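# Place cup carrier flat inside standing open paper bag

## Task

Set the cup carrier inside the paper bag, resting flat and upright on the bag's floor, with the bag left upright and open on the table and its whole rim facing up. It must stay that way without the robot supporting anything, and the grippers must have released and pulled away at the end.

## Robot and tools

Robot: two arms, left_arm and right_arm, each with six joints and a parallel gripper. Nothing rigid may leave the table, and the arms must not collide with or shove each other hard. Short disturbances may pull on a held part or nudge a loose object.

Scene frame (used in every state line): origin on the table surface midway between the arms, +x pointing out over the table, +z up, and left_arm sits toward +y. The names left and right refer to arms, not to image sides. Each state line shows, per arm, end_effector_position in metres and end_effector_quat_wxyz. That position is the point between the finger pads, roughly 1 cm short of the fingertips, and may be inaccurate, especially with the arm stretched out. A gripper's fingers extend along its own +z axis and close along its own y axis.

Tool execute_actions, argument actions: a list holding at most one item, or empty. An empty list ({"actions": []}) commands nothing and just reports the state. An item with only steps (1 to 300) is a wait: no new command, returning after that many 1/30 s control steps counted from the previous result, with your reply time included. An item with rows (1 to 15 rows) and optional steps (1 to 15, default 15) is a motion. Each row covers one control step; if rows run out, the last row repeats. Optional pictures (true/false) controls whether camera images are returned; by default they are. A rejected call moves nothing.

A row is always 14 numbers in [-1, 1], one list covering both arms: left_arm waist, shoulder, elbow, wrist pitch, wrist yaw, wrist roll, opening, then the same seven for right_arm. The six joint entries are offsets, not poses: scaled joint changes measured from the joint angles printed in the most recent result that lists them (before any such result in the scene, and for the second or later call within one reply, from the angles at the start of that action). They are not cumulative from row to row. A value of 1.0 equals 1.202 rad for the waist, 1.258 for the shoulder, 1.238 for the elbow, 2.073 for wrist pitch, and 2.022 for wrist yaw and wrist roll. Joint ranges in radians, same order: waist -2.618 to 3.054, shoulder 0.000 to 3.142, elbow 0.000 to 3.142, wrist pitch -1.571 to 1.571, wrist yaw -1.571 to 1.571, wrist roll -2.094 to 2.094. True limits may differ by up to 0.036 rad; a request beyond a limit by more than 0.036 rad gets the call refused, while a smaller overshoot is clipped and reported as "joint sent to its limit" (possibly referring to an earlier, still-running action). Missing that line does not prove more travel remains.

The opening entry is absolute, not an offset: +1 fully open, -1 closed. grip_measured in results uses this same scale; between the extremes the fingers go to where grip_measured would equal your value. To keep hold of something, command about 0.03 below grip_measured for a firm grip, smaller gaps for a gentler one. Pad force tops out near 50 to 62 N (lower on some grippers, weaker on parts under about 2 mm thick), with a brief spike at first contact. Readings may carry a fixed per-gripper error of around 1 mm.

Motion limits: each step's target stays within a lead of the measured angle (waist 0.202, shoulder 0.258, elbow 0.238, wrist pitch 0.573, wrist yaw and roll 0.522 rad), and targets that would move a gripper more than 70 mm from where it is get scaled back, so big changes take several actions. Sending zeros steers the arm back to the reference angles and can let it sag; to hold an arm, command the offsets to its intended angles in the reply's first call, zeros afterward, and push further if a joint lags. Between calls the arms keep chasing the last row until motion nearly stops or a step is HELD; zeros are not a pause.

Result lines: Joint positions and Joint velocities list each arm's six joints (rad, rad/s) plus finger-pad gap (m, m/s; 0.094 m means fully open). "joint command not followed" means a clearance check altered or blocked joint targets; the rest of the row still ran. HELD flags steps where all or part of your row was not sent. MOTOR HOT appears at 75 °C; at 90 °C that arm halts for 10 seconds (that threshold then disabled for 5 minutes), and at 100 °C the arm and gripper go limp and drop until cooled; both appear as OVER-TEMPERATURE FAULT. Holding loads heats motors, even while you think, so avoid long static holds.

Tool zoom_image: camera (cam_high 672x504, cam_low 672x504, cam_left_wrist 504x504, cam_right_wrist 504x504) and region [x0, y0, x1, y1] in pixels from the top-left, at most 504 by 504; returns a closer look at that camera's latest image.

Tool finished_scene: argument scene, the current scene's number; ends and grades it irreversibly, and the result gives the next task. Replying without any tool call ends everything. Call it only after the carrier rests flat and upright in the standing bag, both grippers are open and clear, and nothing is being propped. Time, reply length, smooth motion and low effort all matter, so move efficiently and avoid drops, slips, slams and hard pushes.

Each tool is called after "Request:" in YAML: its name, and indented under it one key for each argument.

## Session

Request:
execute_actions:
  actions: []

Scene clock: 0.00 s of 5400.00 s.
left_arm: end_effector_position=(+0.3524, -0.1655, +0.2848) grip_measured=+1.000 end_effector_quat_wxyz=(+0.282, -0.345, +0.750, -0.489) | right_arm: end_effector_position=(+0.5531, -0.2521, +0.1150) grip_measured=+1.000 end_effector_quat_wxyz=(+0.526, -0.006, +0.782, +0.334)
Joint positions: left_arm=[-1.046  1.694  1.439 -0.141 -0.344 -1.619  0.094] | right_arm=[-0.398  2.058  1.05   0.692 -0.766  0.335  0.094]
Joint velocities: left_arm=[ 0.012 -0.002  0.002  0.066 -0.037  0.037  0.   ] | right_arm=[ 0.027  0.007  0.007 -0.066 -0.051 -0.007  0.   ]

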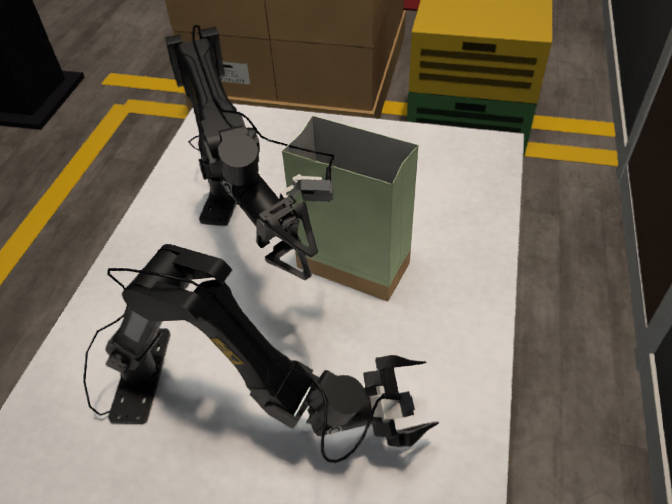

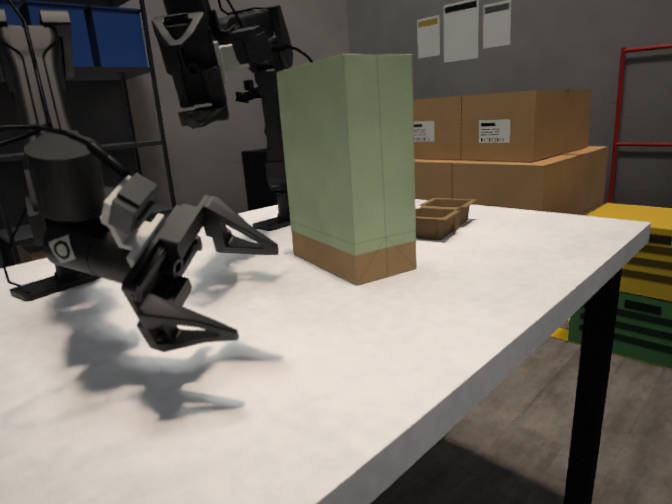

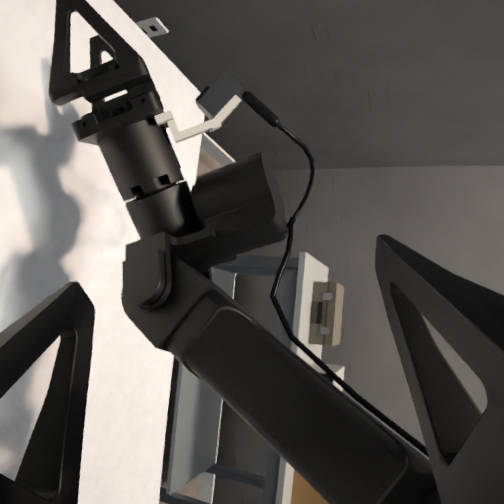

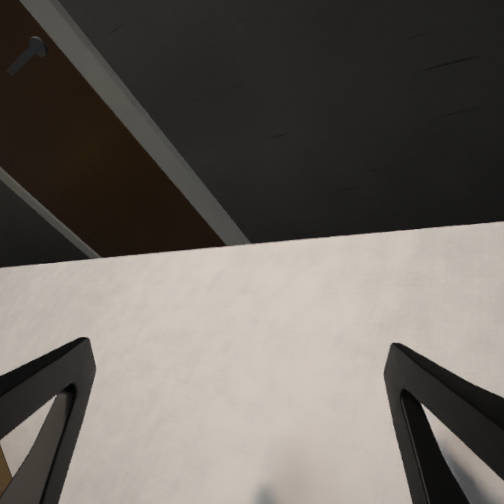

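Request:
execute_actions:
  actions:
    - {"rows":[[-0.15,-0.55,0.41,-0.55,0.17,0.8,1,-0.4,-0.3,0,0,0,0,1]]}
  pictures: false

Request:
execute_actions:
  actions:
    - {"steps":20}
  pictures: false

Request:
execute_actions:
  actions:
    - {"rows":[[1,0,0,0,0,0,1,0,0,0,0,0,0,1]]}
  pictures: false

Request:
execute_actions:
  actions:
    - {"rows":[[0.4,0,0,0,0,0,1,0,0,0,0,0,0,1]]}

Scene clock: 11.17 s of 5400.00 s.
left_arm: end_effector_position=(+0.1845, -0.1039, +0.4376) grip_measured=+1.000 end_effector_quat_wxyz=(+0.290, +0.023, +0.830, -0.476) | right_arm: end_effector_position=(+0.4720, -0.4825, +0.2869) grip_measured=+1.000 end_effector_quat_wxyz=(+0.706, +0.089, +0.691, +0.128)
Joint positions: left_arm=[-1.207  1.327  1.76  -0.824 -0.089 -1.033  0.094] | right_arm=[-0.888  1.697  1.041  0.696 -0.759  0.335  0.094]
Joint velocities: left_arm=[-0.017 -0.94   0.676 -1.092  0.286  1.194  0.   ] | right_arm=[-0.589 -0.178 -0.012  0.125  0.081 -0.051  0.   ]
Steps of this call (steps 1 to 90: nothing new was sent; then 7.67 s passed at rest; steps 91 to 105: all 15 steps of this action). Readings (joint positions):
91: left_arm=[-1.051 1.688 1.448 -0.173 -0.329 -1.590] | right_arm=[-0.406 2.048 1.050 0.686 -0.767 0.335]
92: left_arm=[-1.061 1.678 1.460 -0.227 -0.307 -1.554] | right_arm=[-0.421 2.029 1.044 0.675 -0.769 0.335]
94: left_arm=[-1.099 1.644 1.490 -0.327 -0.260 -1.479] | right_arm=[-0.472 1.976 1.041 0.669 -0.769 0.335]
98: left_arm=[-1.172 1.544 1.578 -0.520 -0.174 -1.317] | right_arm=[-0.604 1.843 1.041 0.671 -0.769 0.335]
105: the state above

Scene clock: 11.83 s of 5400.00 s.
left_arm: end_effector_position=(+0.0977, +0.0484, +0.4981) grip_measured=+1.000 end_effector_quat_wxyz=(+0.487, +0.425, +0.688, -0.330) | right_arm: end_effector_position=(+0.4715, -0.4820, +0.2894) grip_measured=+1.000 end_effector_quat_wxyz=(+0.708, +0.087, +0.689, +0.127)
Joint positions: left_arm=[-1.219  1.001  1.95  -1.263 -0.009 -0.045  0.094] | right_arm=[-0.887  1.692  1.041  0.698 -0.758  0.335  0.094]
Joint velocities: left_arm=[-0.012  0.095  0.007 -0.095  0.066  0.3    0.   ] | right_arm=[-0.007  0.007 -0.007  0.037  0.007 -0.095  0.   ]
Steps of this call (steps 1 to 20: the robot went on to your last target). Readings (joint positions):
1: left_arm=[-1.207 1.293 1.782 -0.858 -0.082 -0.992] | right_arm=[-0.900 1.693 1.041 0.699 -0.756 0.335]
2: left_arm=[-1.208 1.257 1.801 -0.890 -0.075 -0.948] | right_arm=[-0.902 1.692 1.041 0.700 -0.756 0.335]
4: left_arm=[-1.209 1.181 1.835 -0.953 -0.063 -0.853] | right_arm=[-0.895 1.692 1.041 0.698 -0.756 0.335]
8: left_arm=[-1.216 1.038 1.909 -1.108 -0.035 -0.526] | right_arm=[-0.887 1.692 1.041 0.698 -0.758 0.335]
20: the state above

Scene clock: 12.33 s of 5400.00 s.
left_arm: end_effector_position=(+0.2204, +0.2273, +0.4974) grip_measured=+1.000 end_effector_quat_wxyz=(+0.586, +0.006, +0.810, -0.028) | right_arm: end_effector_position=(+0.4715, -0.4820, +0.2894) grip_measured=+1.000 end_effector_quat_wxyz=(+0.708, +0.087, +0.689, +0.127)
Joint positions: left_arm=[-0.124  1.003  1.95  -1.264 -0.009 -0.043  0.094] | right_arm=[-0.887  1.692  1.041  0.698 -0.758  0.335  0.094]
Joint velocities: left_arm=[ 1.897  0.017  0.027 -0.022 -0.168  0.007  0.   ] | right_arm=[ 0.007 -0.012 -0.022 -0.007  0.007 -0.037  0.   ]
Steps of this call (steps 1 to 15: all 15 steps of this action). Readings (joint positions):
1: left_arm=[-1.177 1.003 1.950 -1.264 0.004 -0.043] | right_arm=[-0.887 1.692 1.041 0.698 -0.758 0.335]
2: left_arm=[-1.099 1.003 1.950 -1.264 0.004 -0.043] | right_arm=[-0.887 1.692 1.041 0.698 -0.758 0.335]
4: left_arm=[-0.948 1.003 1.950 -1.264 -0.001 -0.043] | right_arm=[-0.887 1.692 1.041 0.698 -0.758 0.335]
8: left_arm=[-0.647 1.003 1.950 -1.264 -0.005 -0.043] | right_arm=[-0.887 1.692 1.041 0.698 -0.758 0.335]
15: the state above

Scene clock: 12.83 s of 5400.00 s.
left_arm: end_effector_position=(+0.2019, +0.3244, +0.4974) grip_measured=+1.000 end_effector_quat_wxyz=(+0.575, -0.186, +0.788, +0.113) | right_arm: end_effector_position=(+0.4715, -0.4820, +0.2894) grip_measured=+1.000 end_effector_quat_wxyz=(+0.708, +0.087, +0.689, +0.127)
Joint positions: left_arm=[ 0.349  1.003  1.95  -1.264 -0.016 -0.043  0.094] | right_arm=[-0.887  1.692  1.041  0.698 -0.758  0.335  0.094]
Joint velocities: left_arm=[ 0.022  0.002 -0.007 -0.037 -0.066  0.037  0.   ] | right_arm=[-0.017 -0.002 -0.012  0.081 -0.022 -0.037  0.   ]
Steps of this call (steps 1 to 15: all 15 steps of this action). Readings (joint positions):
1: left_arm=[-0.053 1.003 1.950 -1.264 -0.008 -0.043] | right_arm=[-0.887 1.692 1.041 0.698 -0.758 0.335]
2: left_arm=[0.022 1.003 1.950 -1.264 -0.008 -0.043] | right_arm=[-0.887 1.692 1.041 0.698 -0.758 0.335]
4: left_arm=[0.173 1.003 1.950 -1.264 -0.008 -0.043] | right_arm=[-0.887 1.692 1.041 0.698 -0.758 0.335]
8: left_arm=[0.339 1.003 1.950 -1.264 -0.016 -0.043] | right_arm=[-0.887 1.692 1.041 0.698 -0.758 0.335]
15: the state above

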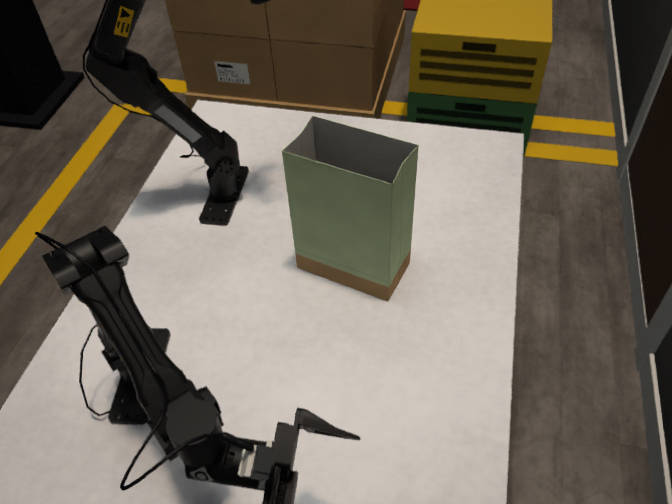

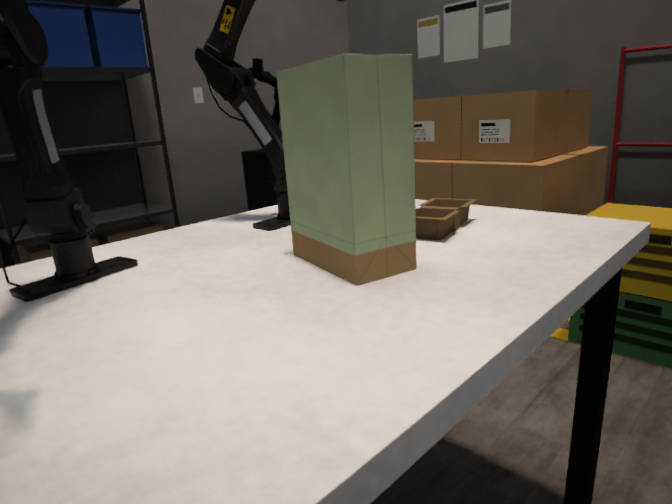

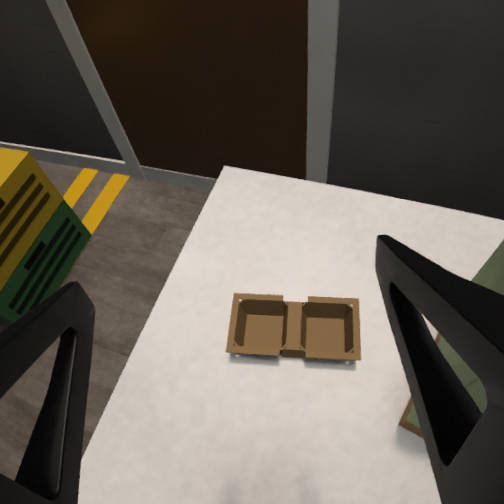

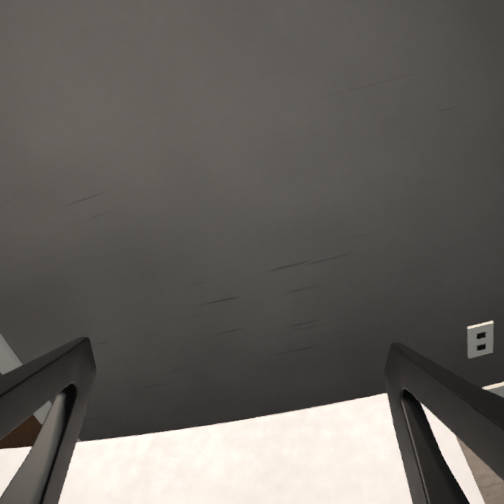

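Request:
execute_actions:
  actions:
    - {"rows":[[-0.1,0.95,0.36,-0.12,0,-0.07,1,0,0,0,0,0,0,1]]}
  pictures: false

Request:
execute_actions:
  actions:
    - {"steps":30}

Scene clock: 26.97 s of 5400.00 s.
left_arm: end_effector_position=(+0.4185, +0.3684, +0.3448) grip_measured=+1.000 end_effector_quat_wxyz=(+0.313, -0.218, +0.924, +0.031) | right_arm: end_effector_position=(+0.4715, -0.4820, +0.2894) grip_measured=+1.000 end_effector_quat_wxyz=(+0.708, +0.087, +0.689, +0.127)
Joint positions: left_arm=[ 0.241  1.856  2.367 -1.441 -0.018 -0.156  0.094] | right_arm=[-0.887  1.692  1.041  0.698 -0.758  0.335  0.094]
Joint velocities: left_arm=[-0.002  1.648 -0.002 -0.081 -0.007 -0.037  0.   ] | right_arm=[-0.002  0.002 -0.002  0.007  0.051 -0.007  0.   ]
Steps of this call (steps 1 to 15: the robot went on to your last target; steps 16 to 90: nothing new was sent; then 10.63 s passed at rest; steps 91 to 105: all 15 steps of this action). Readings (joint positions):
91: left_arm=[0.325 1.038 2.000 -1.319 -0.023 -0.063] | right_arm=[-0.887 1.692 1.041 0.698 -0.758 0.335]
92: left_arm=[0.284 1.099 2.095 -1.379 -0.022 -0.085] | right_arm=[-0.887 1.692 1.041 0.698 -0.758 0.335]
94: left_arm=[0.247 1.244 2.275 -1.420 -0.018 -0.116] | right_arm=[-0.887 1.692 1.041 0.698 -0.758 0.335]
98: left_arm=[0.241 1.463 2.366 -1.419 -0.018 -0.140] | right_arm=[-0.887 1.692 1.041 0.698 -0.758 0.335]
105: the state above

Scene clock: 27.97 s of 5400.00 s.
left_arm: end_effector_position=(+0.4544, +0.3771, +0.1899) grip_measured=+1.000 end_effector_quat_wxyz=(+0.114, -0.232, +0.966, +0.016) | right_arm: end_effector_position=(+0.4715, -0.4820, +0.2894) grip_measured=+1.000 end_effector_quat_wxyz=(+0.708, +0.087, +0.689, +0.127)
Joint positions: left_arm=[ 0.236  2.2    2.367 -1.507 -0.018 -0.174  0.094] | right_arm=[-0.887  1.692  1.041  0.698 -0.758  0.335  0.094]
Joint velocities: left_arm=[ 0.002 -0.002  0.002 -0.007 -0.022  0.007  0.   ] | right_arm=[ 0.022 -0.022 -0.022  0.007 -0.022 -0.022  0.   ]
Steps of this call (steps 1 to 30: the robot went on to your last target). Readings (joint positions):
1: left_arm=[0.241 1.915 2.367 -1.443 -0.018 -0.158] | right_arm=[-0.887 1.692 1.041 0.698 -0.758 0.335]
2: left_arm=[0.241 1.975 2.367 -1.444 -0.018 -0.159] | right_arm=[-0.887 1.692 1.041 0.698 -0.758 0.335]
4: left_arm=[0.240 2.096 2.367 -1.449 -0.018 -0.163] | right_arm=[-0.887 1.692 1.041 0.698 -0.758 0.335]
8: left_arm=[0.237 2.273 2.367 -1.475 -0.018 -0.169] | right_arm=[-0.887 1.692 1.041 0.698 -0.758 0.335]
30: the state above

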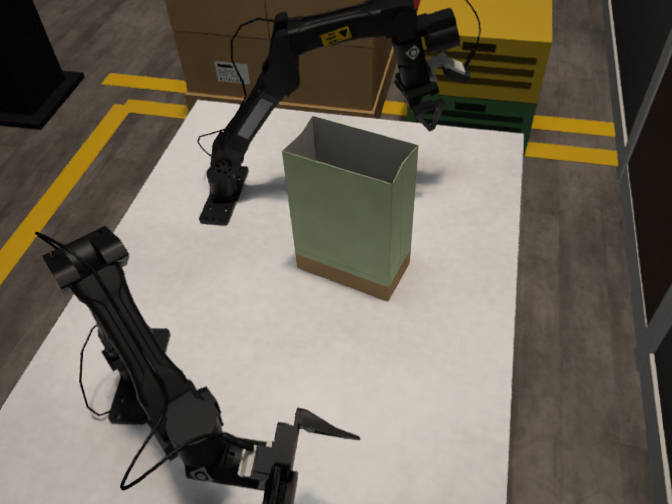

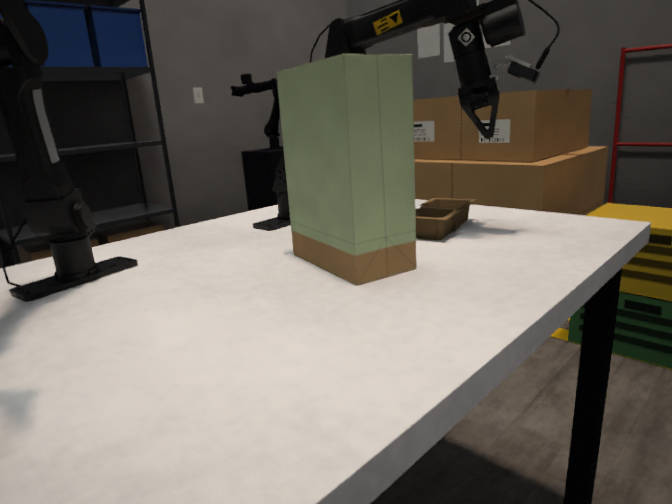

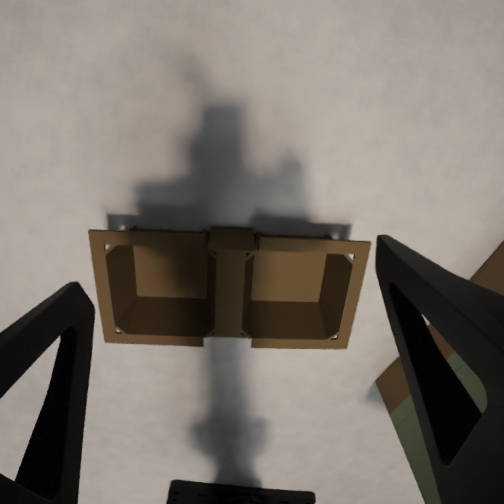

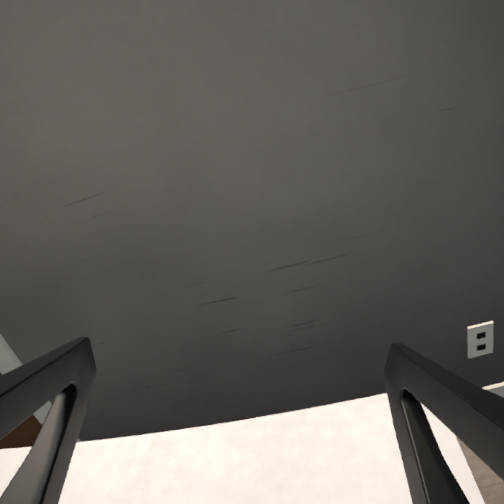

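Request:
execute_actions:
  actions:
    - {"rows":[[0,0.1,-0.083,0.037,0,0,1,0,0,0,0,0,0,1]]}
  pictures: false

Request:
execute_actions:
  actions:
    - {"steps":10}

Scene clock: 37.37 s of 5400.00 s.
left_arm: end_effector_position=(+0.4525, +0.3765, +0.0895) grip_measured=+1.000 end_effector_quat_wxyz=(+0.008, -0.232, +0.973, +0.010) | right_arm: end_effector_position=(+0.4715, -0.4820, +0.2894) grip_measured=+1.000 end_effector_quat_wxyz=(+0.708, +0.087, +0.689, +0.127)
Joint positions: left_arm=[ 0.236  2.361  2.254 -1.446 -0.018 -0.174  0.094] | right_arm=[-0.887  1.692  1.041  0.698 -0.758  0.335  0.094]
Joint velocities: left_arm=[ 0.002 -0.144  0.007  0.066  0.066 -0.037  0.   ] | right_arm=[ 0.012 -0.007 -0.007  0.081 -0.037 -0.007  0.   ]
Steps of this call (steps 1 to 15: the robot went on to your last target; steps 16 to 90: nothing new was sent; then 5.90 s passed at rest; steps 91 to 105: all 15 steps of this action). Readings (joint positions):
91: left_arm=[0.236 2.206 2.359 -1.500 -0.018 -0.174] | right_arm=[-0.887 1.692 1.041 0.698 -0.758 0.335]
92: left_arm=[0.236 2.214 2.349 -1.488 -0.018 -0.174] | right_arm=[-0.887 1.692 1.041 0.698 -0.758 0.335]
94: left_arm=[0.236 2.251 2.322 -1.467 -0.018 -0.174] | right_arm=[-0.887 1.692 1.041 0.698 -0.758 0.335]
98: left_arm=[0.236 2.344 2.271 -1.448 -0.018 -0.174] | right_arm=[-0.887 1.692 1.041 0.698 -0.758 0.335]
105: the state above

Scene clock: 37.70 s of 5400.00 s.
left_arm: end_effector_position=(+0.4533, +0.3768, +0.0968) grip_measured=+1.000 end_effector_quat_wxyz=(+0.017, -0.233, +0.972, +0.010) | right_arm: end_effector_position=(+0.4715, -0.4820, +0.2894) grip_measured=+1.000 end_effector_quat_wxyz=(+0.708, +0.087, +0.689, +0.127)
Joint positions: left_arm=[ 0.236  2.344  2.254 -1.444 -0.018 -0.174  0.094] | right_arm=[-0.887  1.692  1.041  0.698 -0.758  0.335  0.094]
Joint velocities: left_arm=[ 0.017 -0.002  0.002  0.007  0.066  0.051  0.   ] | right_arm=[ 0.002 -0.007 -0.002  0.007 -0.081 -0.007  0.   ]
Steps of this call (steps 1 to 10: the robot went on to your last target). Readings (joint positions):
1: left_arm=[0.236 2.356 2.254 -1.445 -0.018 -0.174] | right_arm=[-0.887 1.692 1.041 0.698 -0.758 0.335]
2: left_arm=[0.236 2.351 2.254 -1.445 -0.018 -0.174] | right_arm=[-0.887 1.692 1.041 0.698 -0.758 0.335]
4: left_arm=[0.236 2.346 2.254 -1.444 -0.018 -0.174] | right_arm=[-0.887 1.692 1.041 0.698 -0.758 0.335]
8: left_arm=[0.236 2.344 2.254 -1.444 -0.018 -0.174] | right_arm=[-0.887 1.692 1.041 0.698 -0.758 0.335]
10: the state above

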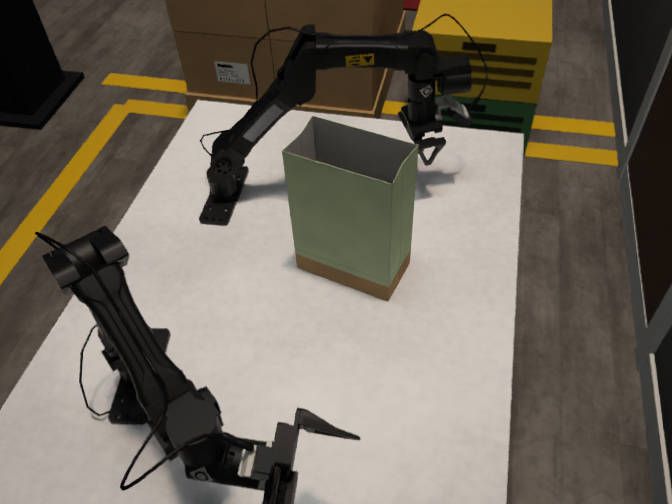

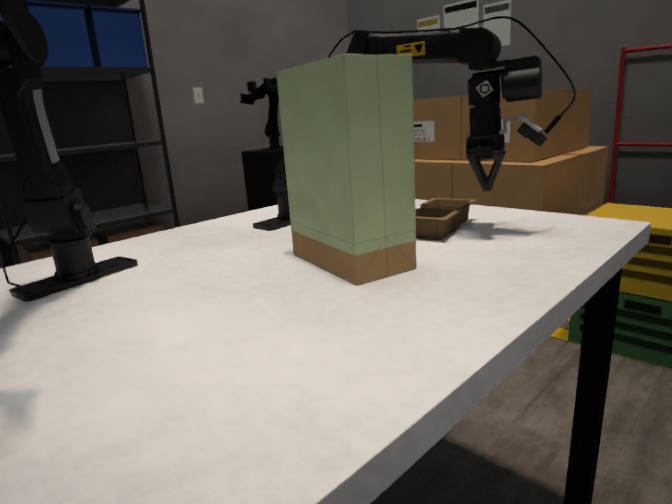

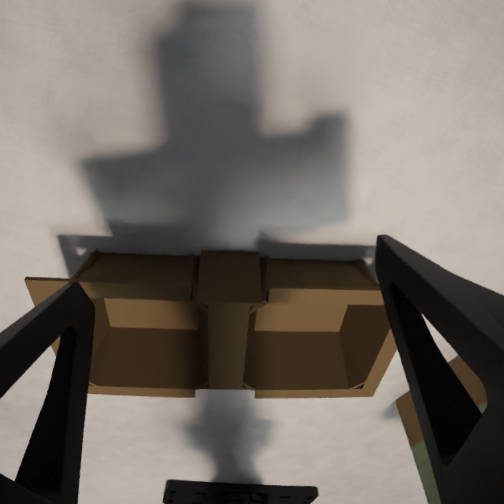

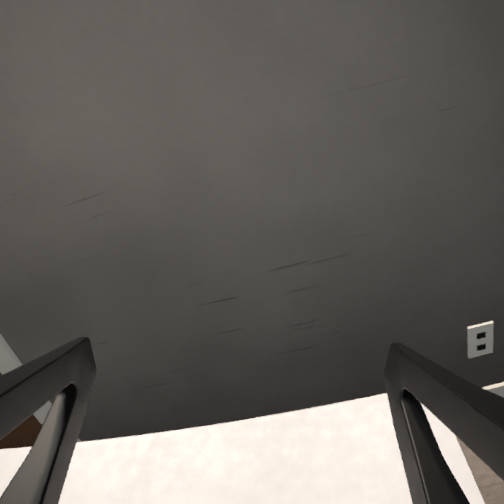

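Request:
execute_actions:
  actions:
    - {"rows":[[0,-0.2,-0.2,0.05,0,0.09,0.6,0,0,0,0,0,0,1],[0,-0.2,-0.2,0.05,0,0.09,0.6,0,0,0,0,0,0,1],[0,-0.2,-0.2,0.05,0,0.09,0.6,0,0,0,0,0,0,1],[0,-0.2,-0.2,0.05,0,0.09,0.6,0,0,0,0,0,0,1],[0,-0.205,-0.335,0.074,0,0.09,0.6,0,0,0,0,0,0,1]]}
  pictures: false

Request:
execute_actions:
  actions:
    - {"steps":12}

Scene clock: 46.63 s of 5400.00 s.
left_arm: end_effector_position=(+0.3991, +0.3603, +0.0974) grip_measured=+0.602 end_effector_quat_wxyz=(+0.002, -0.151, +0.988, +0.010) | right_arm: end_effector_position=(+0.4715, -0.4820, +0.2894) grip_measured=+1.000 end_effector_quat_wxyz=(+0.708, +0.087, +0.689, +0.127)
Joint positions: left_arm=[ 0.236  2.095  1.849 -1.317 -0.018 -0.008  0.075] | right_arm=[-0.887  1.692  1.041  0.698 -0.758  0.335  0.094]
Joint velocities: left_arm=[ 0.012  0.046 -0.046  0.022  0.051  0.007 -0.   ] | right_arm=[-0.007 -0.002  0.002  0.066 -0.022 -0.081  0.   ]
Steps of this call (steps 1 to 30: the robot went on to your last target; steps 31 to 90: nothing new was sent; then 5.43 s passed at rest; steps 91 to 105: all 15 steps of this action). Readings (joint positions):
91: left_arm=[0.236 2.311 2.200 -1.405 -0.018 -0.148] | right_arm=[-0.887 1.692 1.041 0.698 -0.758 0.335]
92: left_arm=[0.236 2.259 2.113 -1.376 -0.018 -0.119] | right_arm=[-0.887 1.692 1.041 0.698 -0.758 0.335]
94: left_arm=[0.236 2.174 2.024 -1.389 -0.018 -0.076] | right_arm=[-0.887 1.692 1.041 0.698 -0.758 0.335]
98: left_arm=[0.236 2.067 1.892 -1.347 -0.018 -0.032] | right_arm=[-0.887 1.692 1.041 0.698 -0.758 0.335]
105: the state above

Scene clock: 47.03 s of 5400.00 s.
left_arm: end_effector_position=(+0.4016, +0.3610, +0.0968) grip_measured=+0.602 end_effector_quat_wxyz=(+0.007, -0.148, +0.989, +0.010) | right_arm: end_effector_position=(+0.4715, -0.4820, +0.2894) grip_measured=+1.000 end_effector_quat_wxyz=(+0.708, +0.087, +0.689, +0.127)
Joint positions: left_arm=[ 0.236  2.096  1.848 -1.306 -0.018 -0.002  0.075] | right_arm=[-0.887  1.692  1.041  0.698 -0.758  0.335  0.094]
Joint velocities: left_arm=[-0.002  0.002 -0.002 -0.066 -0.037 -0.051 -0.001] | right_arm=[-0.002 -0.007  0.002 -0.007 -0.051 -0.007  0.   ]
Steps of this call (steps 1 to 12: the robot went on to your last target). Readings (joint positions):
1: left_arm=[0.236 2.096 1.848 -1.315 -0.018 -0.007] | right_arm=[-0.887 1.692 1.041 0.698 -0.758 0.335]
2: left_arm=[0.236 2.096 1.848 -1.314 -0.018 -0.006] | right_arm=[-0.887 1.692 1.041 0.698 -0.758 0.335]
4: left_arm=[0.236 2.096 1.848 -1.310 -0.018 -0.005] | right_arm=[-0.887 1.692 1.041 0.698 -0.758 0.335]
8: left_arm=[0.236 2.096 1.848 -1.307 -0.018 -0.003] | right_arm=[-0.887 1.692 1.041 0.698 -0.758 0.335]
12: the state above

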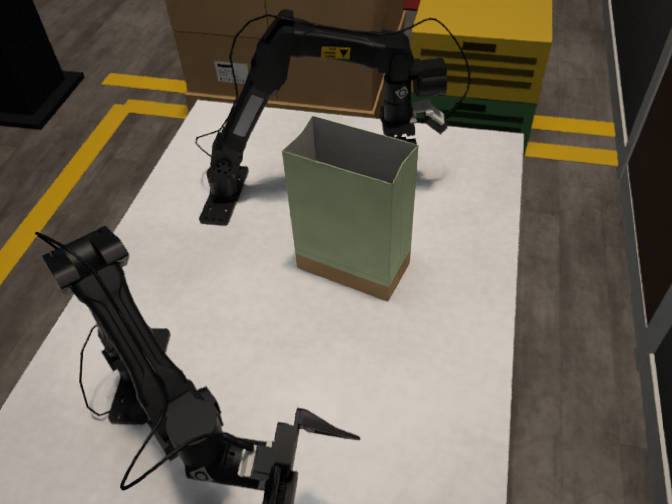

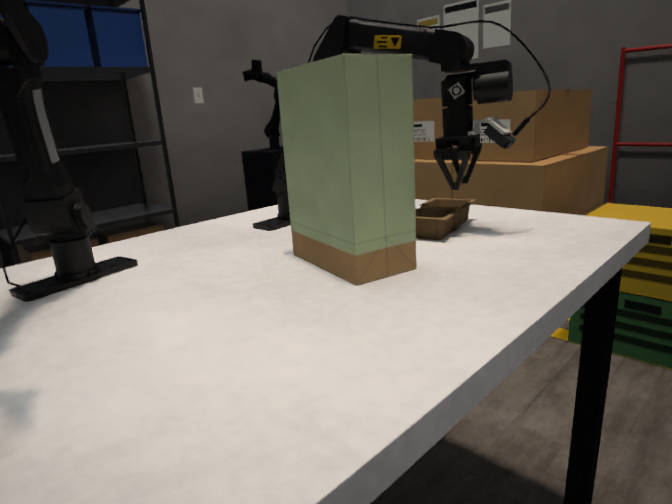

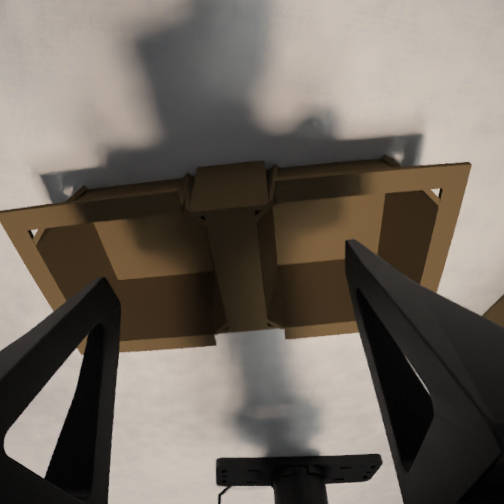

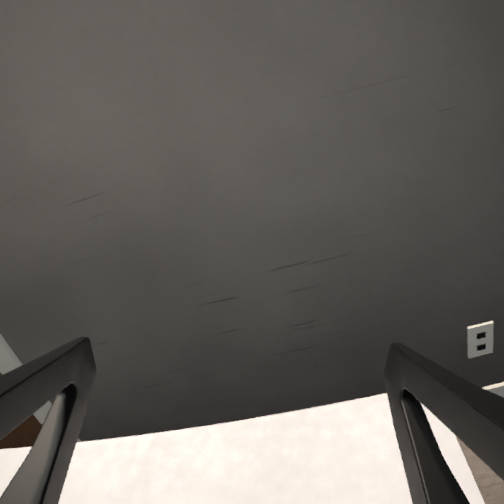

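Request:
execute_actions:
  actions:
    - {"rows":[[0,-0.035,-0.07,0.035,0,0,0.4,0,0,0,0,0,0,1],[0,-0.035,-0.07,0.035,0,0,0.4,0,0,0,0,0,0,1],[0,-0.035,-0.14,0.07,0,0,0.4,0,0,0,0,0,0,1],[0,-0.035,-0.14,0.07,0,0,0.4,0,0,0,0,0,0,1],[0,-0.035,-0.21,0.105,0,0,0.4,0,0,0,0,0,0,1]]}
  pictures: false

Request:
execute_actions:
  actions:
    - {"steps":12}

Scene clock: 55.30 s of 5400.00 s.
left_arm: end_effector_position=(+0.3774, +0.3537, +0.0410) grip_measured=+0.402 end_effector_quat_wxyz=(-0.017, -0.148, +0.989, +0.007) | right_arm: end_effector_position=(+0.4715, -0.4820, +0.2894) grip_measured=+1.000 end_effector_quat_wxyz=(+0.708, +0.087, +0.689, +0.127)
Joint positions: left_arm=[ 0.236  2.071  1.587 -1.119 -0.018 -0.002  0.066] | right_arm=[-0.887  1.692  1.041  0.698 -0.758  0.335  0.094]
Joint velocities: left_arm=[ 0.012  0.007  0.007  0.168  0.022 -0.022  0.   ] | right_arm=[-0.002 -0.017 -0.012 -0.081  0.022 -0.007  0.   ]
Steps of this call (steps 1 to 30: the robot went on to your last target; steps 31 to 90: nothing new was sent; then 4.77 s passed at rest; steps 91 to 105: all 15 steps of this action). Readings (joint positions):
91: left_arm=[0.236 2.091 1.835 -1.291 -0.018 -0.002] | right_arm=[-0.887 1.692 1.041 0.698 -0.758 0.335]
92: left_arm=[0.236 2.082 1.813 -1.277 -0.018 -0.002] | right_arm=[-0.887 1.692 1.041 0.698 -0.758 0.335]
94: left_arm=[0.236 2.062 1.747 -1.236 -0.018 -0.002] | right_arm=[-0.887 1.692 1.041 0.698 -0.758 0.335]
98: left_arm=[0.236 2.060 1.611 -1.163 -0.018 -0.002] | right_arm=[-0.887 1.692 1.041 0.698 -0.758 0.335]
105: the state above

Scene clock: 55.70 s of 5400.00 s.
left_arm: end_effector_position=(+0.3810, +0.3548, +0.0409) grip_measured=+0.402 end_effector_quat_wxyz=(-0.010, -0.148, +0.989, +0.008) | right_arm: end_effector_position=(+0.4715, -0.4820, +0.2894) grip_measured=+1.000 end_effector_quat_wxyz=(+0.708, +0.087, +0.689, +0.127)
Joint positions: left_arm=[ 0.236  2.071  1.587 -1.103 -0.018 -0.002  0.066] | right_arm=[-0.887  1.692  1.041  0.698 -0.758  0.335  0.094]
Joint velocities: left_arm=[ 0.012 -0.002 -0.022 -0.007  0.051 -0.007 -0.001] | right_arm=[ 0.017 -0.002 -0.002 -0.037  0.037  0.037  0.   ]
Steps of this call (steps 1 to 12: the robot went on to your last target). Readings (joint positions):
1: left_arm=[0.236 2.071 1.587 -1.115 -0.018 -0.002] | right_arm=[-0.887 1.692 1.041 0.698 -0.758 0.335]
2: left_arm=[0.236 2.071 1.587 -1.112 -0.018 -0.002] | right_arm=[-0.887 1.692 1.041 0.698 -0.758 0.335]
4: left_arm=[0.236 2.071 1.587 -1.108 -0.018 -0.002] | right_arm=[-0.887 1.692 1.041 0.698 -0.758 0.335]
8: left_arm=[0.236 2.071 1.587 -1.104 -0.018 -0.002] | right_arm=[-0.887 1.692 1.041 0.698 -0.758 0.335]
12: the state above

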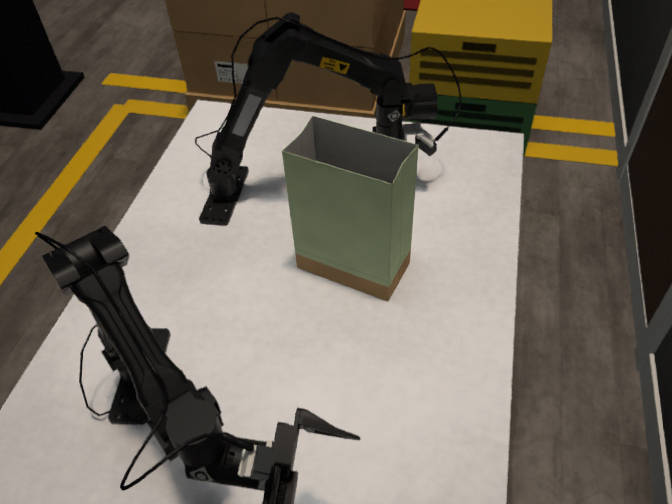

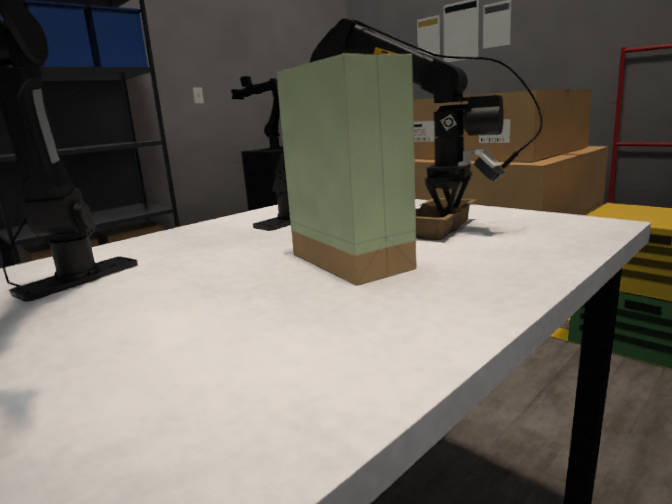

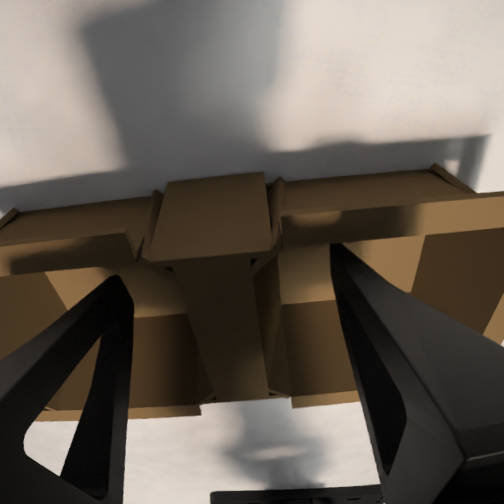

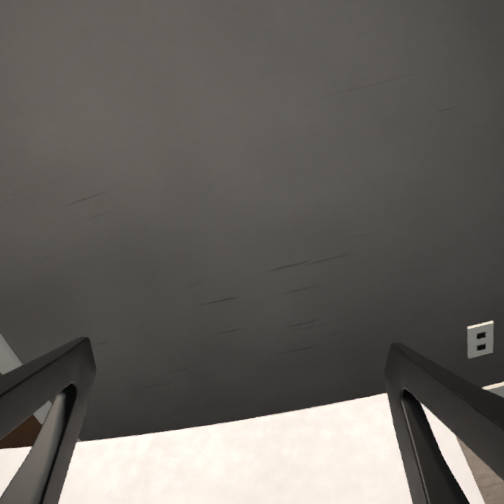

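Request:
execute_actions:
  actions:
    - {"rows":[[0,-0.07,-0.1,0.022,0,0,0.1,0,0,0,0,0,0,1]]}
  pictures: false

Request:
execute_actions:
  actions:
    - {"rows":[[0,0,0,0,0,0,-0.2,0,0,0,0,0,0,1],[0,0,0,0,0,0,-0.2,0,0,0,0,0,0,1],[0,0,0,0,0,0,-0.2,0,0,0,0,0,0,1],[0,0,0,0,0,0,-0.2,0,0,0,0,0,0,1],[0,0,0,0,0,0,-0.6,0,0,0,0,0,0,1]]}

Scene clock: 64.43 s of 5400.00 s.
left_arm: end_effector_position=(+0.3595, +0.3482, +0.0376) grip_measured=+0.102 end_effector_quat_wxyz=(-0.017, -0.148, +0.989, +0.007) | right_arm: end_effector_position=(+0.4715, -0.4820, +0.2894) grip_measured=+1.000 end_effector_quat_wxyz=(+0.708, +0.087, +0.689, +0.127)
Joint positions: left_arm=[ 0.236  2.006  1.475 -1.073 -0.018 -0.002  0.052] | right_arm=[-0.887  1.692  1.041  0.698 -0.758  0.335  0.094]
Joint velocities: left_arm=[0.012 0.007 0.002 0.022 0.051 0.007 0.001] | right_arm=[-0.002  0.007  0.002  0.037  0.022 -0.037  0.   ]
Steps of this call (steps 1 to 30: the robot went on to your last target; steps 31 to 90: nothing new was sent; then 5.23 s passed at rest; steps 91 to 105: all 15 steps of this action). Readings (joint positions):
91: left_arm=[0.236 2.061 1.568 -1.084 -0.018 -0.002] | right_arm=[-0.887 1.692 1.041 0.698 -0.758 0.335]
92: left_arm=[0.236 2.042 1.534 -1.069 -0.018 -0.002] | right_arm=[-0.887 1.692 1.041 0.698 -0.758 0.335]
94: left_arm=[0.236 2.013 1.488 -1.075 -0.018 -0.002] | right_arm=[-0.887 1.692 1.041 0.698 -0.758 0.335]
98: left_arm=[0.236 2.006 1.475 -1.077 -0.018 -0.002] | right_arm=[-0.887 1.692 1.041 0.698 -0.758 0.335]
105: the state above

Scene clock: 64.93 s of 5400.00 s.
left_arm: end_effector_position=(+0.3595, +0.3482, +0.0376) grip_measured=-0.485 end_effector_quat_wxyz=(-0.017, -0.148, +0.989, +0.007) | right_arm: end_effector_position=(+0.4715, -0.4820, +0.2894) grip_measured=+1.000 end_effector_quat_wxyz=(+0.708, +0.087, +0.689, +0.127)
Joint positions: left_arm=[ 0.236  2.006  1.475 -1.073 -0.018 -0.002  0.024] | right_arm=[-0.887  1.692  1.041  0.698 -0.758  0.335  0.094]
Joint velocities: left_arm=[-0.022 -0.002  0.002 -0.037  0.022 -0.022 -0.001] | right_arm=[-0.007  0.002 -0.002  0.007 -0.007  0.037  0.   ]
Steps of this call (steps 1 to 15: all 15 steps of this action). Readings (joint positions):
1: left_arm=[0.236 2.006 1.475 -1.072 -0.018 -0.002] | right_arm=[-0.887 1.692 1.041 0.698 -0.758 0.335]
2: left_arm=[0.236 2.006 1.475 -1.072 -0.018 -0.002] | right_arm=[-0.887 1.692 1.041 0.698 -0.758 0.335]
4: left_arm=[0.236 2.006 1.475 -1.073 -0.018 -0.002] | right_arm=[-0.887 1.692 1.041 0.698 -0.758 0.335]
8: left_arm=[0.236 2.006 1.475 -1.072 -0.018 -0.002] | right_arm=[-0.887 1.692 1.041 0.698 -0.758 0.335]
15: the state above

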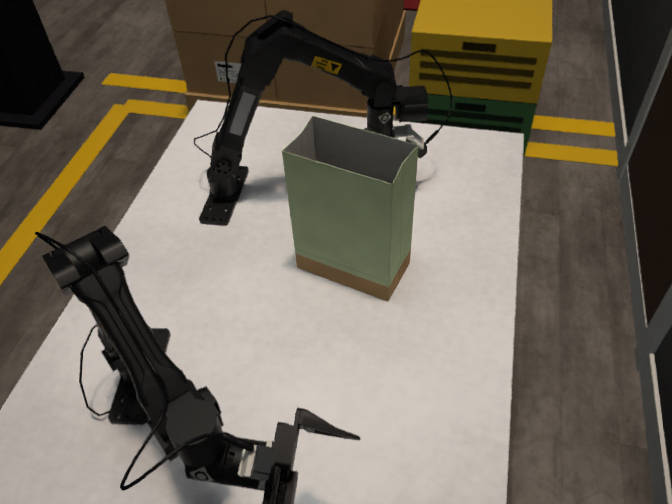

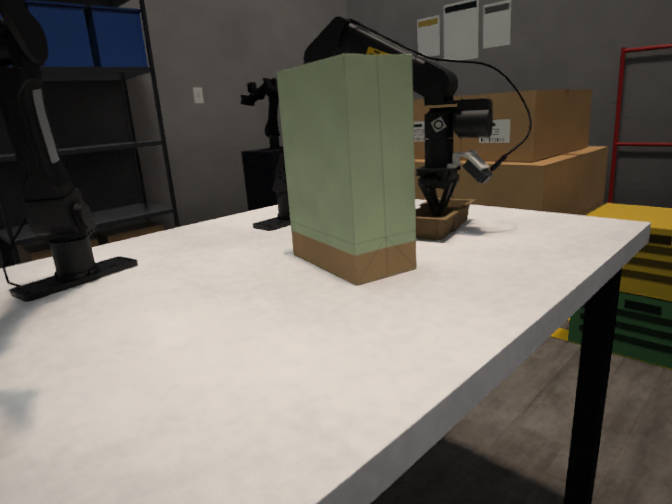

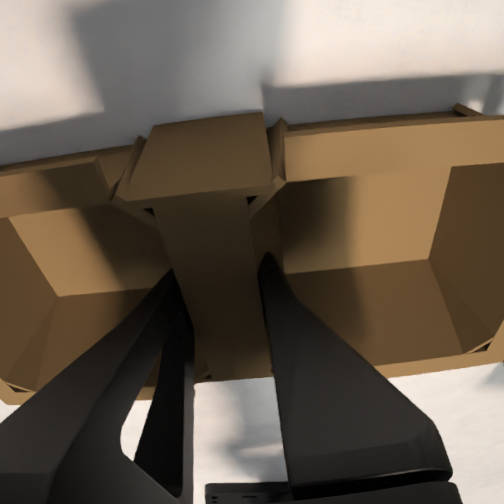

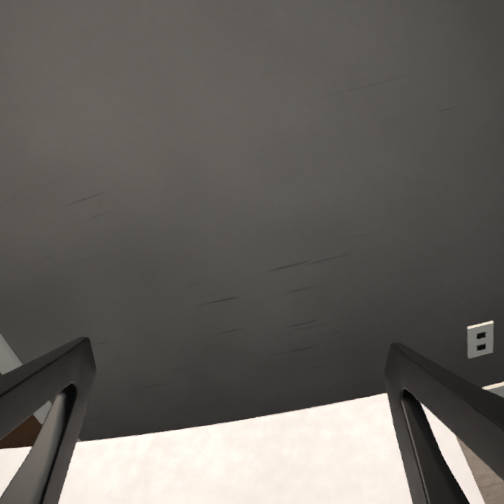

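Request:
execute_actions:
  actions:
    - {"rows":[[0.1,-0.15,0.1,-0.12,0,0,-0.6,0,0,0,0,0,0,1]],"steps":8}
  pictures: false

Request:
execute_actions:
  actions:
    - {"rows":[[0.05,-0.27,0.68,-0.08,0,-0.3,-0.6,0,0,0,0,0,0,1]]}
  pictures: false

Request:
execute_actions:
  actions:
    - {"rows":[[0,0,0,0,0,-0.46,-0.6,0,0,0,0,0,0,1]]}
  pictures: false

Request:
execute_actions:
  actions:
    - {"rows":[[-0.66,0,0,0,0,0,-0.6,0,0,0,0,0,0,1]]}
  pictures: false

Request:
execute_actions:
  actions:
    - {"steps":12}

Scene clock: 75.37 s of 5400.00 s.
left_arm: end_effector_position=(+0.3325, +0.3877, +0.1203) grip_measured=-0.485 end_effector_quat_wxyz=(+0.024, -0.211, +0.977, +0.016) | right_arm: end_effector_position=(+0.4715, -0.4820, +0.2894) grip_measured=+1.000 end_effector_quat_wxyz=(+0.708, +0.087, +0.689, +0.127)
Joint positions: left_arm=[ 0.364  1.832  1.571 -1.255 -0.021 -0.002  0.024] | right_arm=[-0.887  1.692  1.041  0.698 -0.758  0.335  0.094]
Joint velocities: left_arm=[ 0.178 -0.574  0.354 -0.344 -0.125  0.051 -0.001] | right_arm=[-0.007  0.002 -0.002 -0.095  0.007  0.007  0.   ]
Steps of this call (steps 1 to 15: the robot went on to your last target; steps 16 to 90: nothing new was sent; then 7.17 s passed at rest; steps 91 to 98: all 8 steps of this action). Readings (joint positions):
91: left_arm=[0.242 1.999 1.480 -1.087 -0.015 -0.002] | right_arm=[-0.887 1.692 1.041 0.698 -0.758 0.335]
92: left_arm=[0.254 1.986 1.486 -1.117 -0.012 -0.002] | right_arm=[-0.887 1.692 1.041 0.698 -0.758 0.335]
94: left_arm=[0.295 1.939 1.506 -1.177 -0.011 -0.002] | right_arm=[-0.887 1.692 1.041 0.698 -0.758 0.335]
98: the state above

Scene clock: 75.87 s of 5400.00 s.
left_arm: end_effector_position=(+0.3230, +0.4030, +0.4093) grip_measured=-0.485 end_effector_quat_wxyz=(+0.402, -0.434, +0.806, +0.004) | right_arm: end_effector_position=(+0.4715, -0.4820, +0.2894) grip_measured=+1.000 end_effector_quat_wxyz=(+0.708, +0.087, +0.689, +0.127)
Joint positions: left_arm=[ 0.414  1.529  2.173 -1.386 -0.022 -0.505  0.024] | right_arm=[-0.887  1.692  1.041  0.698 -0.758  0.335  0.094]
Joint velocities: left_arm=[ 0.007 -0.095  1.888 -0.066 -0.037 -0.549 -0.001] | right_arm=[-0.002 -0.022 -0.022  0.007  0.007  0.007  0.   ]
Steps of this call (steps 1 to 15: all 15 steps of this action). Readings (joint positions):
1: left_arm=[0.370 1.809 1.589 -1.269 -0.022 -0.037] | right_arm=[-0.887 1.692 1.041 0.698 -0.758 0.335]
2: left_arm=[0.376 1.787 1.609 -1.285 -0.022 -0.082] | right_arm=[-0.887 1.692 1.041 0.698 -0.758 0.335]
4: left_arm=[0.388 1.733 1.658 -1.306 -0.022 -0.169] | right_arm=[-0.887 1.692 1.041 0.698 -0.758 0.335]
8: left_arm=[0.404 1.622 1.789 -1.340 -0.022 -0.318] | right_arm=[-0.887 1.692 1.041 0.698 -0.758 0.335]
15: the state above

Scene clock: 76.37 s of 5400.00 s.
left_arm: end_effector_position=(+0.3257, +0.4043, +0.4089) grip_measured=-0.484 end_effector_quat_wxyz=(-0.365, +0.736, -0.544, +0.168) | right_arm: end_effector_position=(+0.4715, -0.4820, +0.2894) grip_measured=+1.000 end_effector_quat_wxyz=(+0.708, +0.087, +0.689, +0.127)
Joint positions: left_arm=[ 0.414  1.539  2.18  -1.384 -0.021 -1.385  0.024] | right_arm=[-0.887  1.692  1.041  0.698 -0.758  0.335  0.094]
Joint velocities: left_arm=[-0.012 -0.022  0.012 -0.022 -0.022 -0.388 -0.001] | right_arm=[ 0.002 -0.002 -0.007 -0.11   0.022 -0.037  0.   ]
Steps of this call (steps 1 to 15: all 15 steps of this action). Readings (joint positions):
1: left_arm=[0.414 1.518 2.203 -1.368 -0.021 -0.586] | right_arm=[-0.887 1.692 1.041 0.698 -0.758 0.335]
2: left_arm=[0.414 1.497 2.205 -1.352 -0.021 -0.686] | right_arm=[-0.887 1.692 1.041 0.698 -0.758 0.335]
4: left_arm=[0.414 1.482 2.205 -1.359 -0.021 -0.885] | right_arm=[-0.887 1.692 1.041 0.698 -0.758 0.335]
8: left_arm=[0.414 1.508 2.199 -1.371 -0.021 -1.203] | right_arm=[-0.887 1.692 1.041 0.698 -0.758 0.335]
15: the state above

Scene clock: 76.87 s of 5400.00 s.
left_arm: end_effector_position=(+0.3525, +0.1228, +0.4039) grip_measured=-0.485 end_effector_quat_wxyz=(+0.258, -0.464, +0.793, -0.300) | right_arm: end_effector_position=(+0.4715, -0.4820, +0.2894) grip_measured=+1.000 end_effector_quat_wxyz=(+0.708, +0.087, +0.689, +0.127)
Joint positions: left_arm=[-0.388  1.554  2.18  -1.383  0.001 -1.388  0.024] | right_arm=[-0.887  1.692  1.041  0.698 -0.758  0.335  0.094]
Joint velocities: left_arm=[ 0.066 -0.012 -0.002 -0.022 -0.139  0.007 -0.   ] | right_arm=[ 0.022  0.002 -0.012 -0.051 -0.022  0.022  0.   ]
Steps of this call (steps 1 to 15: all 15 steps of this action). Readings (joint positions):
1: left_arm=[0.387 1.539 2.180 -1.384 -0.040 -1.388] | right_arm=[-0.887 1.692 1.041 0.698 -0.758 0.335]
2: left_arm=[0.330 1.539 2.180 -1.384 -0.050 -1.388] | right_arm=[-0.887 1.692 1.041 0.698 -0.758 0.335]
4: left_arm=[0.182 1.543 2.180 -1.383 -0.043 -1.388] | right_arm=[-0.887 1.692 1.041 0.698 -0.758 0.335]
8: left_arm=[-0.118 1.552 2.180 -1.383 -0.029 -1.388] | right_arm=[-0.887 1.692 1.041 0.698 -0.758 0.335]
15: the state above

Scene clock: 77.27 s of 5400.00 s.
left_arm: end_effector_position=(+0.3533, +0.1254, +0.4039) grip_measured=-0.485 end_effector_quat_wxyz=(+0.262, -0.467, +0.791, -0.296) | right_arm: end_effector_position=(+0.4715, -0.4820, +0.2894) grip_measured=+1.000 end_effector_quat_wxyz=(+0.708, +0.087, +0.689, +0.127)
Joint positions: left_arm=[-0.386  1.554  2.18  -1.383 -0.009 -1.388  0.024] | right_arm=[-0.887  1.692  1.041  0.698 -0.758  0.335  0.094]
Joint velocities: left_arm=[ 0.012  0.002  0.002 -0.037 -0.051 -0.037 -0.   ] | right_arm=[ 0.017 -0.007  0.007 -0.007  0.066  0.022  0.   ]
Steps of this call (steps 1 to 12: the robot went on to your last target). Readings (joint positions):
1: left_arm=[-0.387 1.554 2.180 -1.383 -0.001 -1.388] | right_arm=[-0.887 1.692 1.041 0.698 -0.758 0.335]
2: left_arm=[-0.386 1.554 2.180 -1.383 -0.004 -1.388] | right_arm=[-0.887 1.692 1.041 0.698 -0.758 0.335]
4: left_arm=[-0.386 1.554 2.180 -1.383 -0.006 -1.388] | right_arm=[-0.887 1.692 1.041 0.698 -0.758 0.335]
8: left_arm=[-0.386 1.554 2.180 -1.383 -0.008 -1.388] | right_arm=[-0.887 1.692 1.041 0.698 -0.758 0.335]
12: the state above

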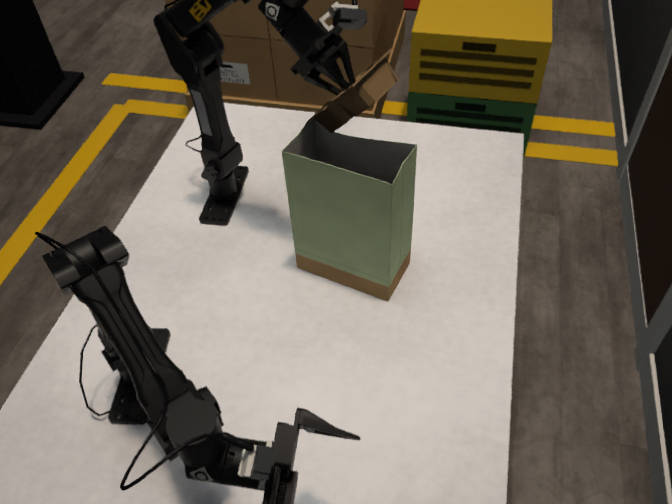

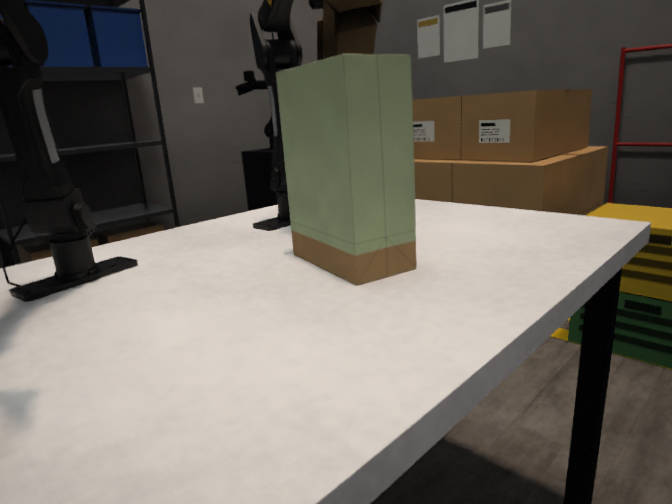

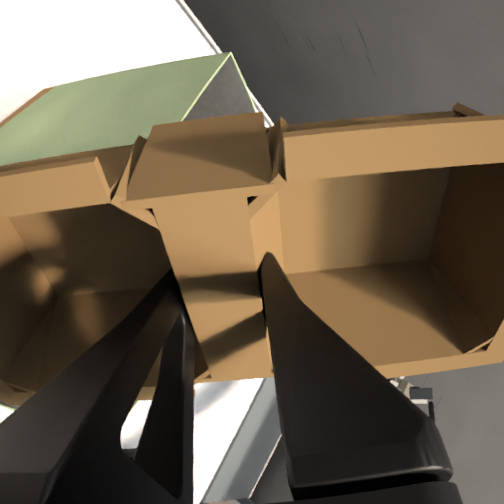

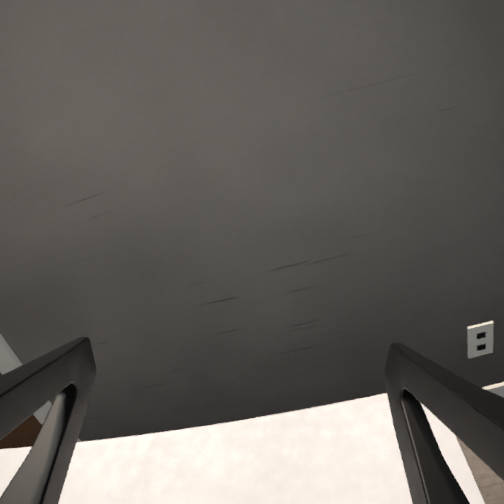

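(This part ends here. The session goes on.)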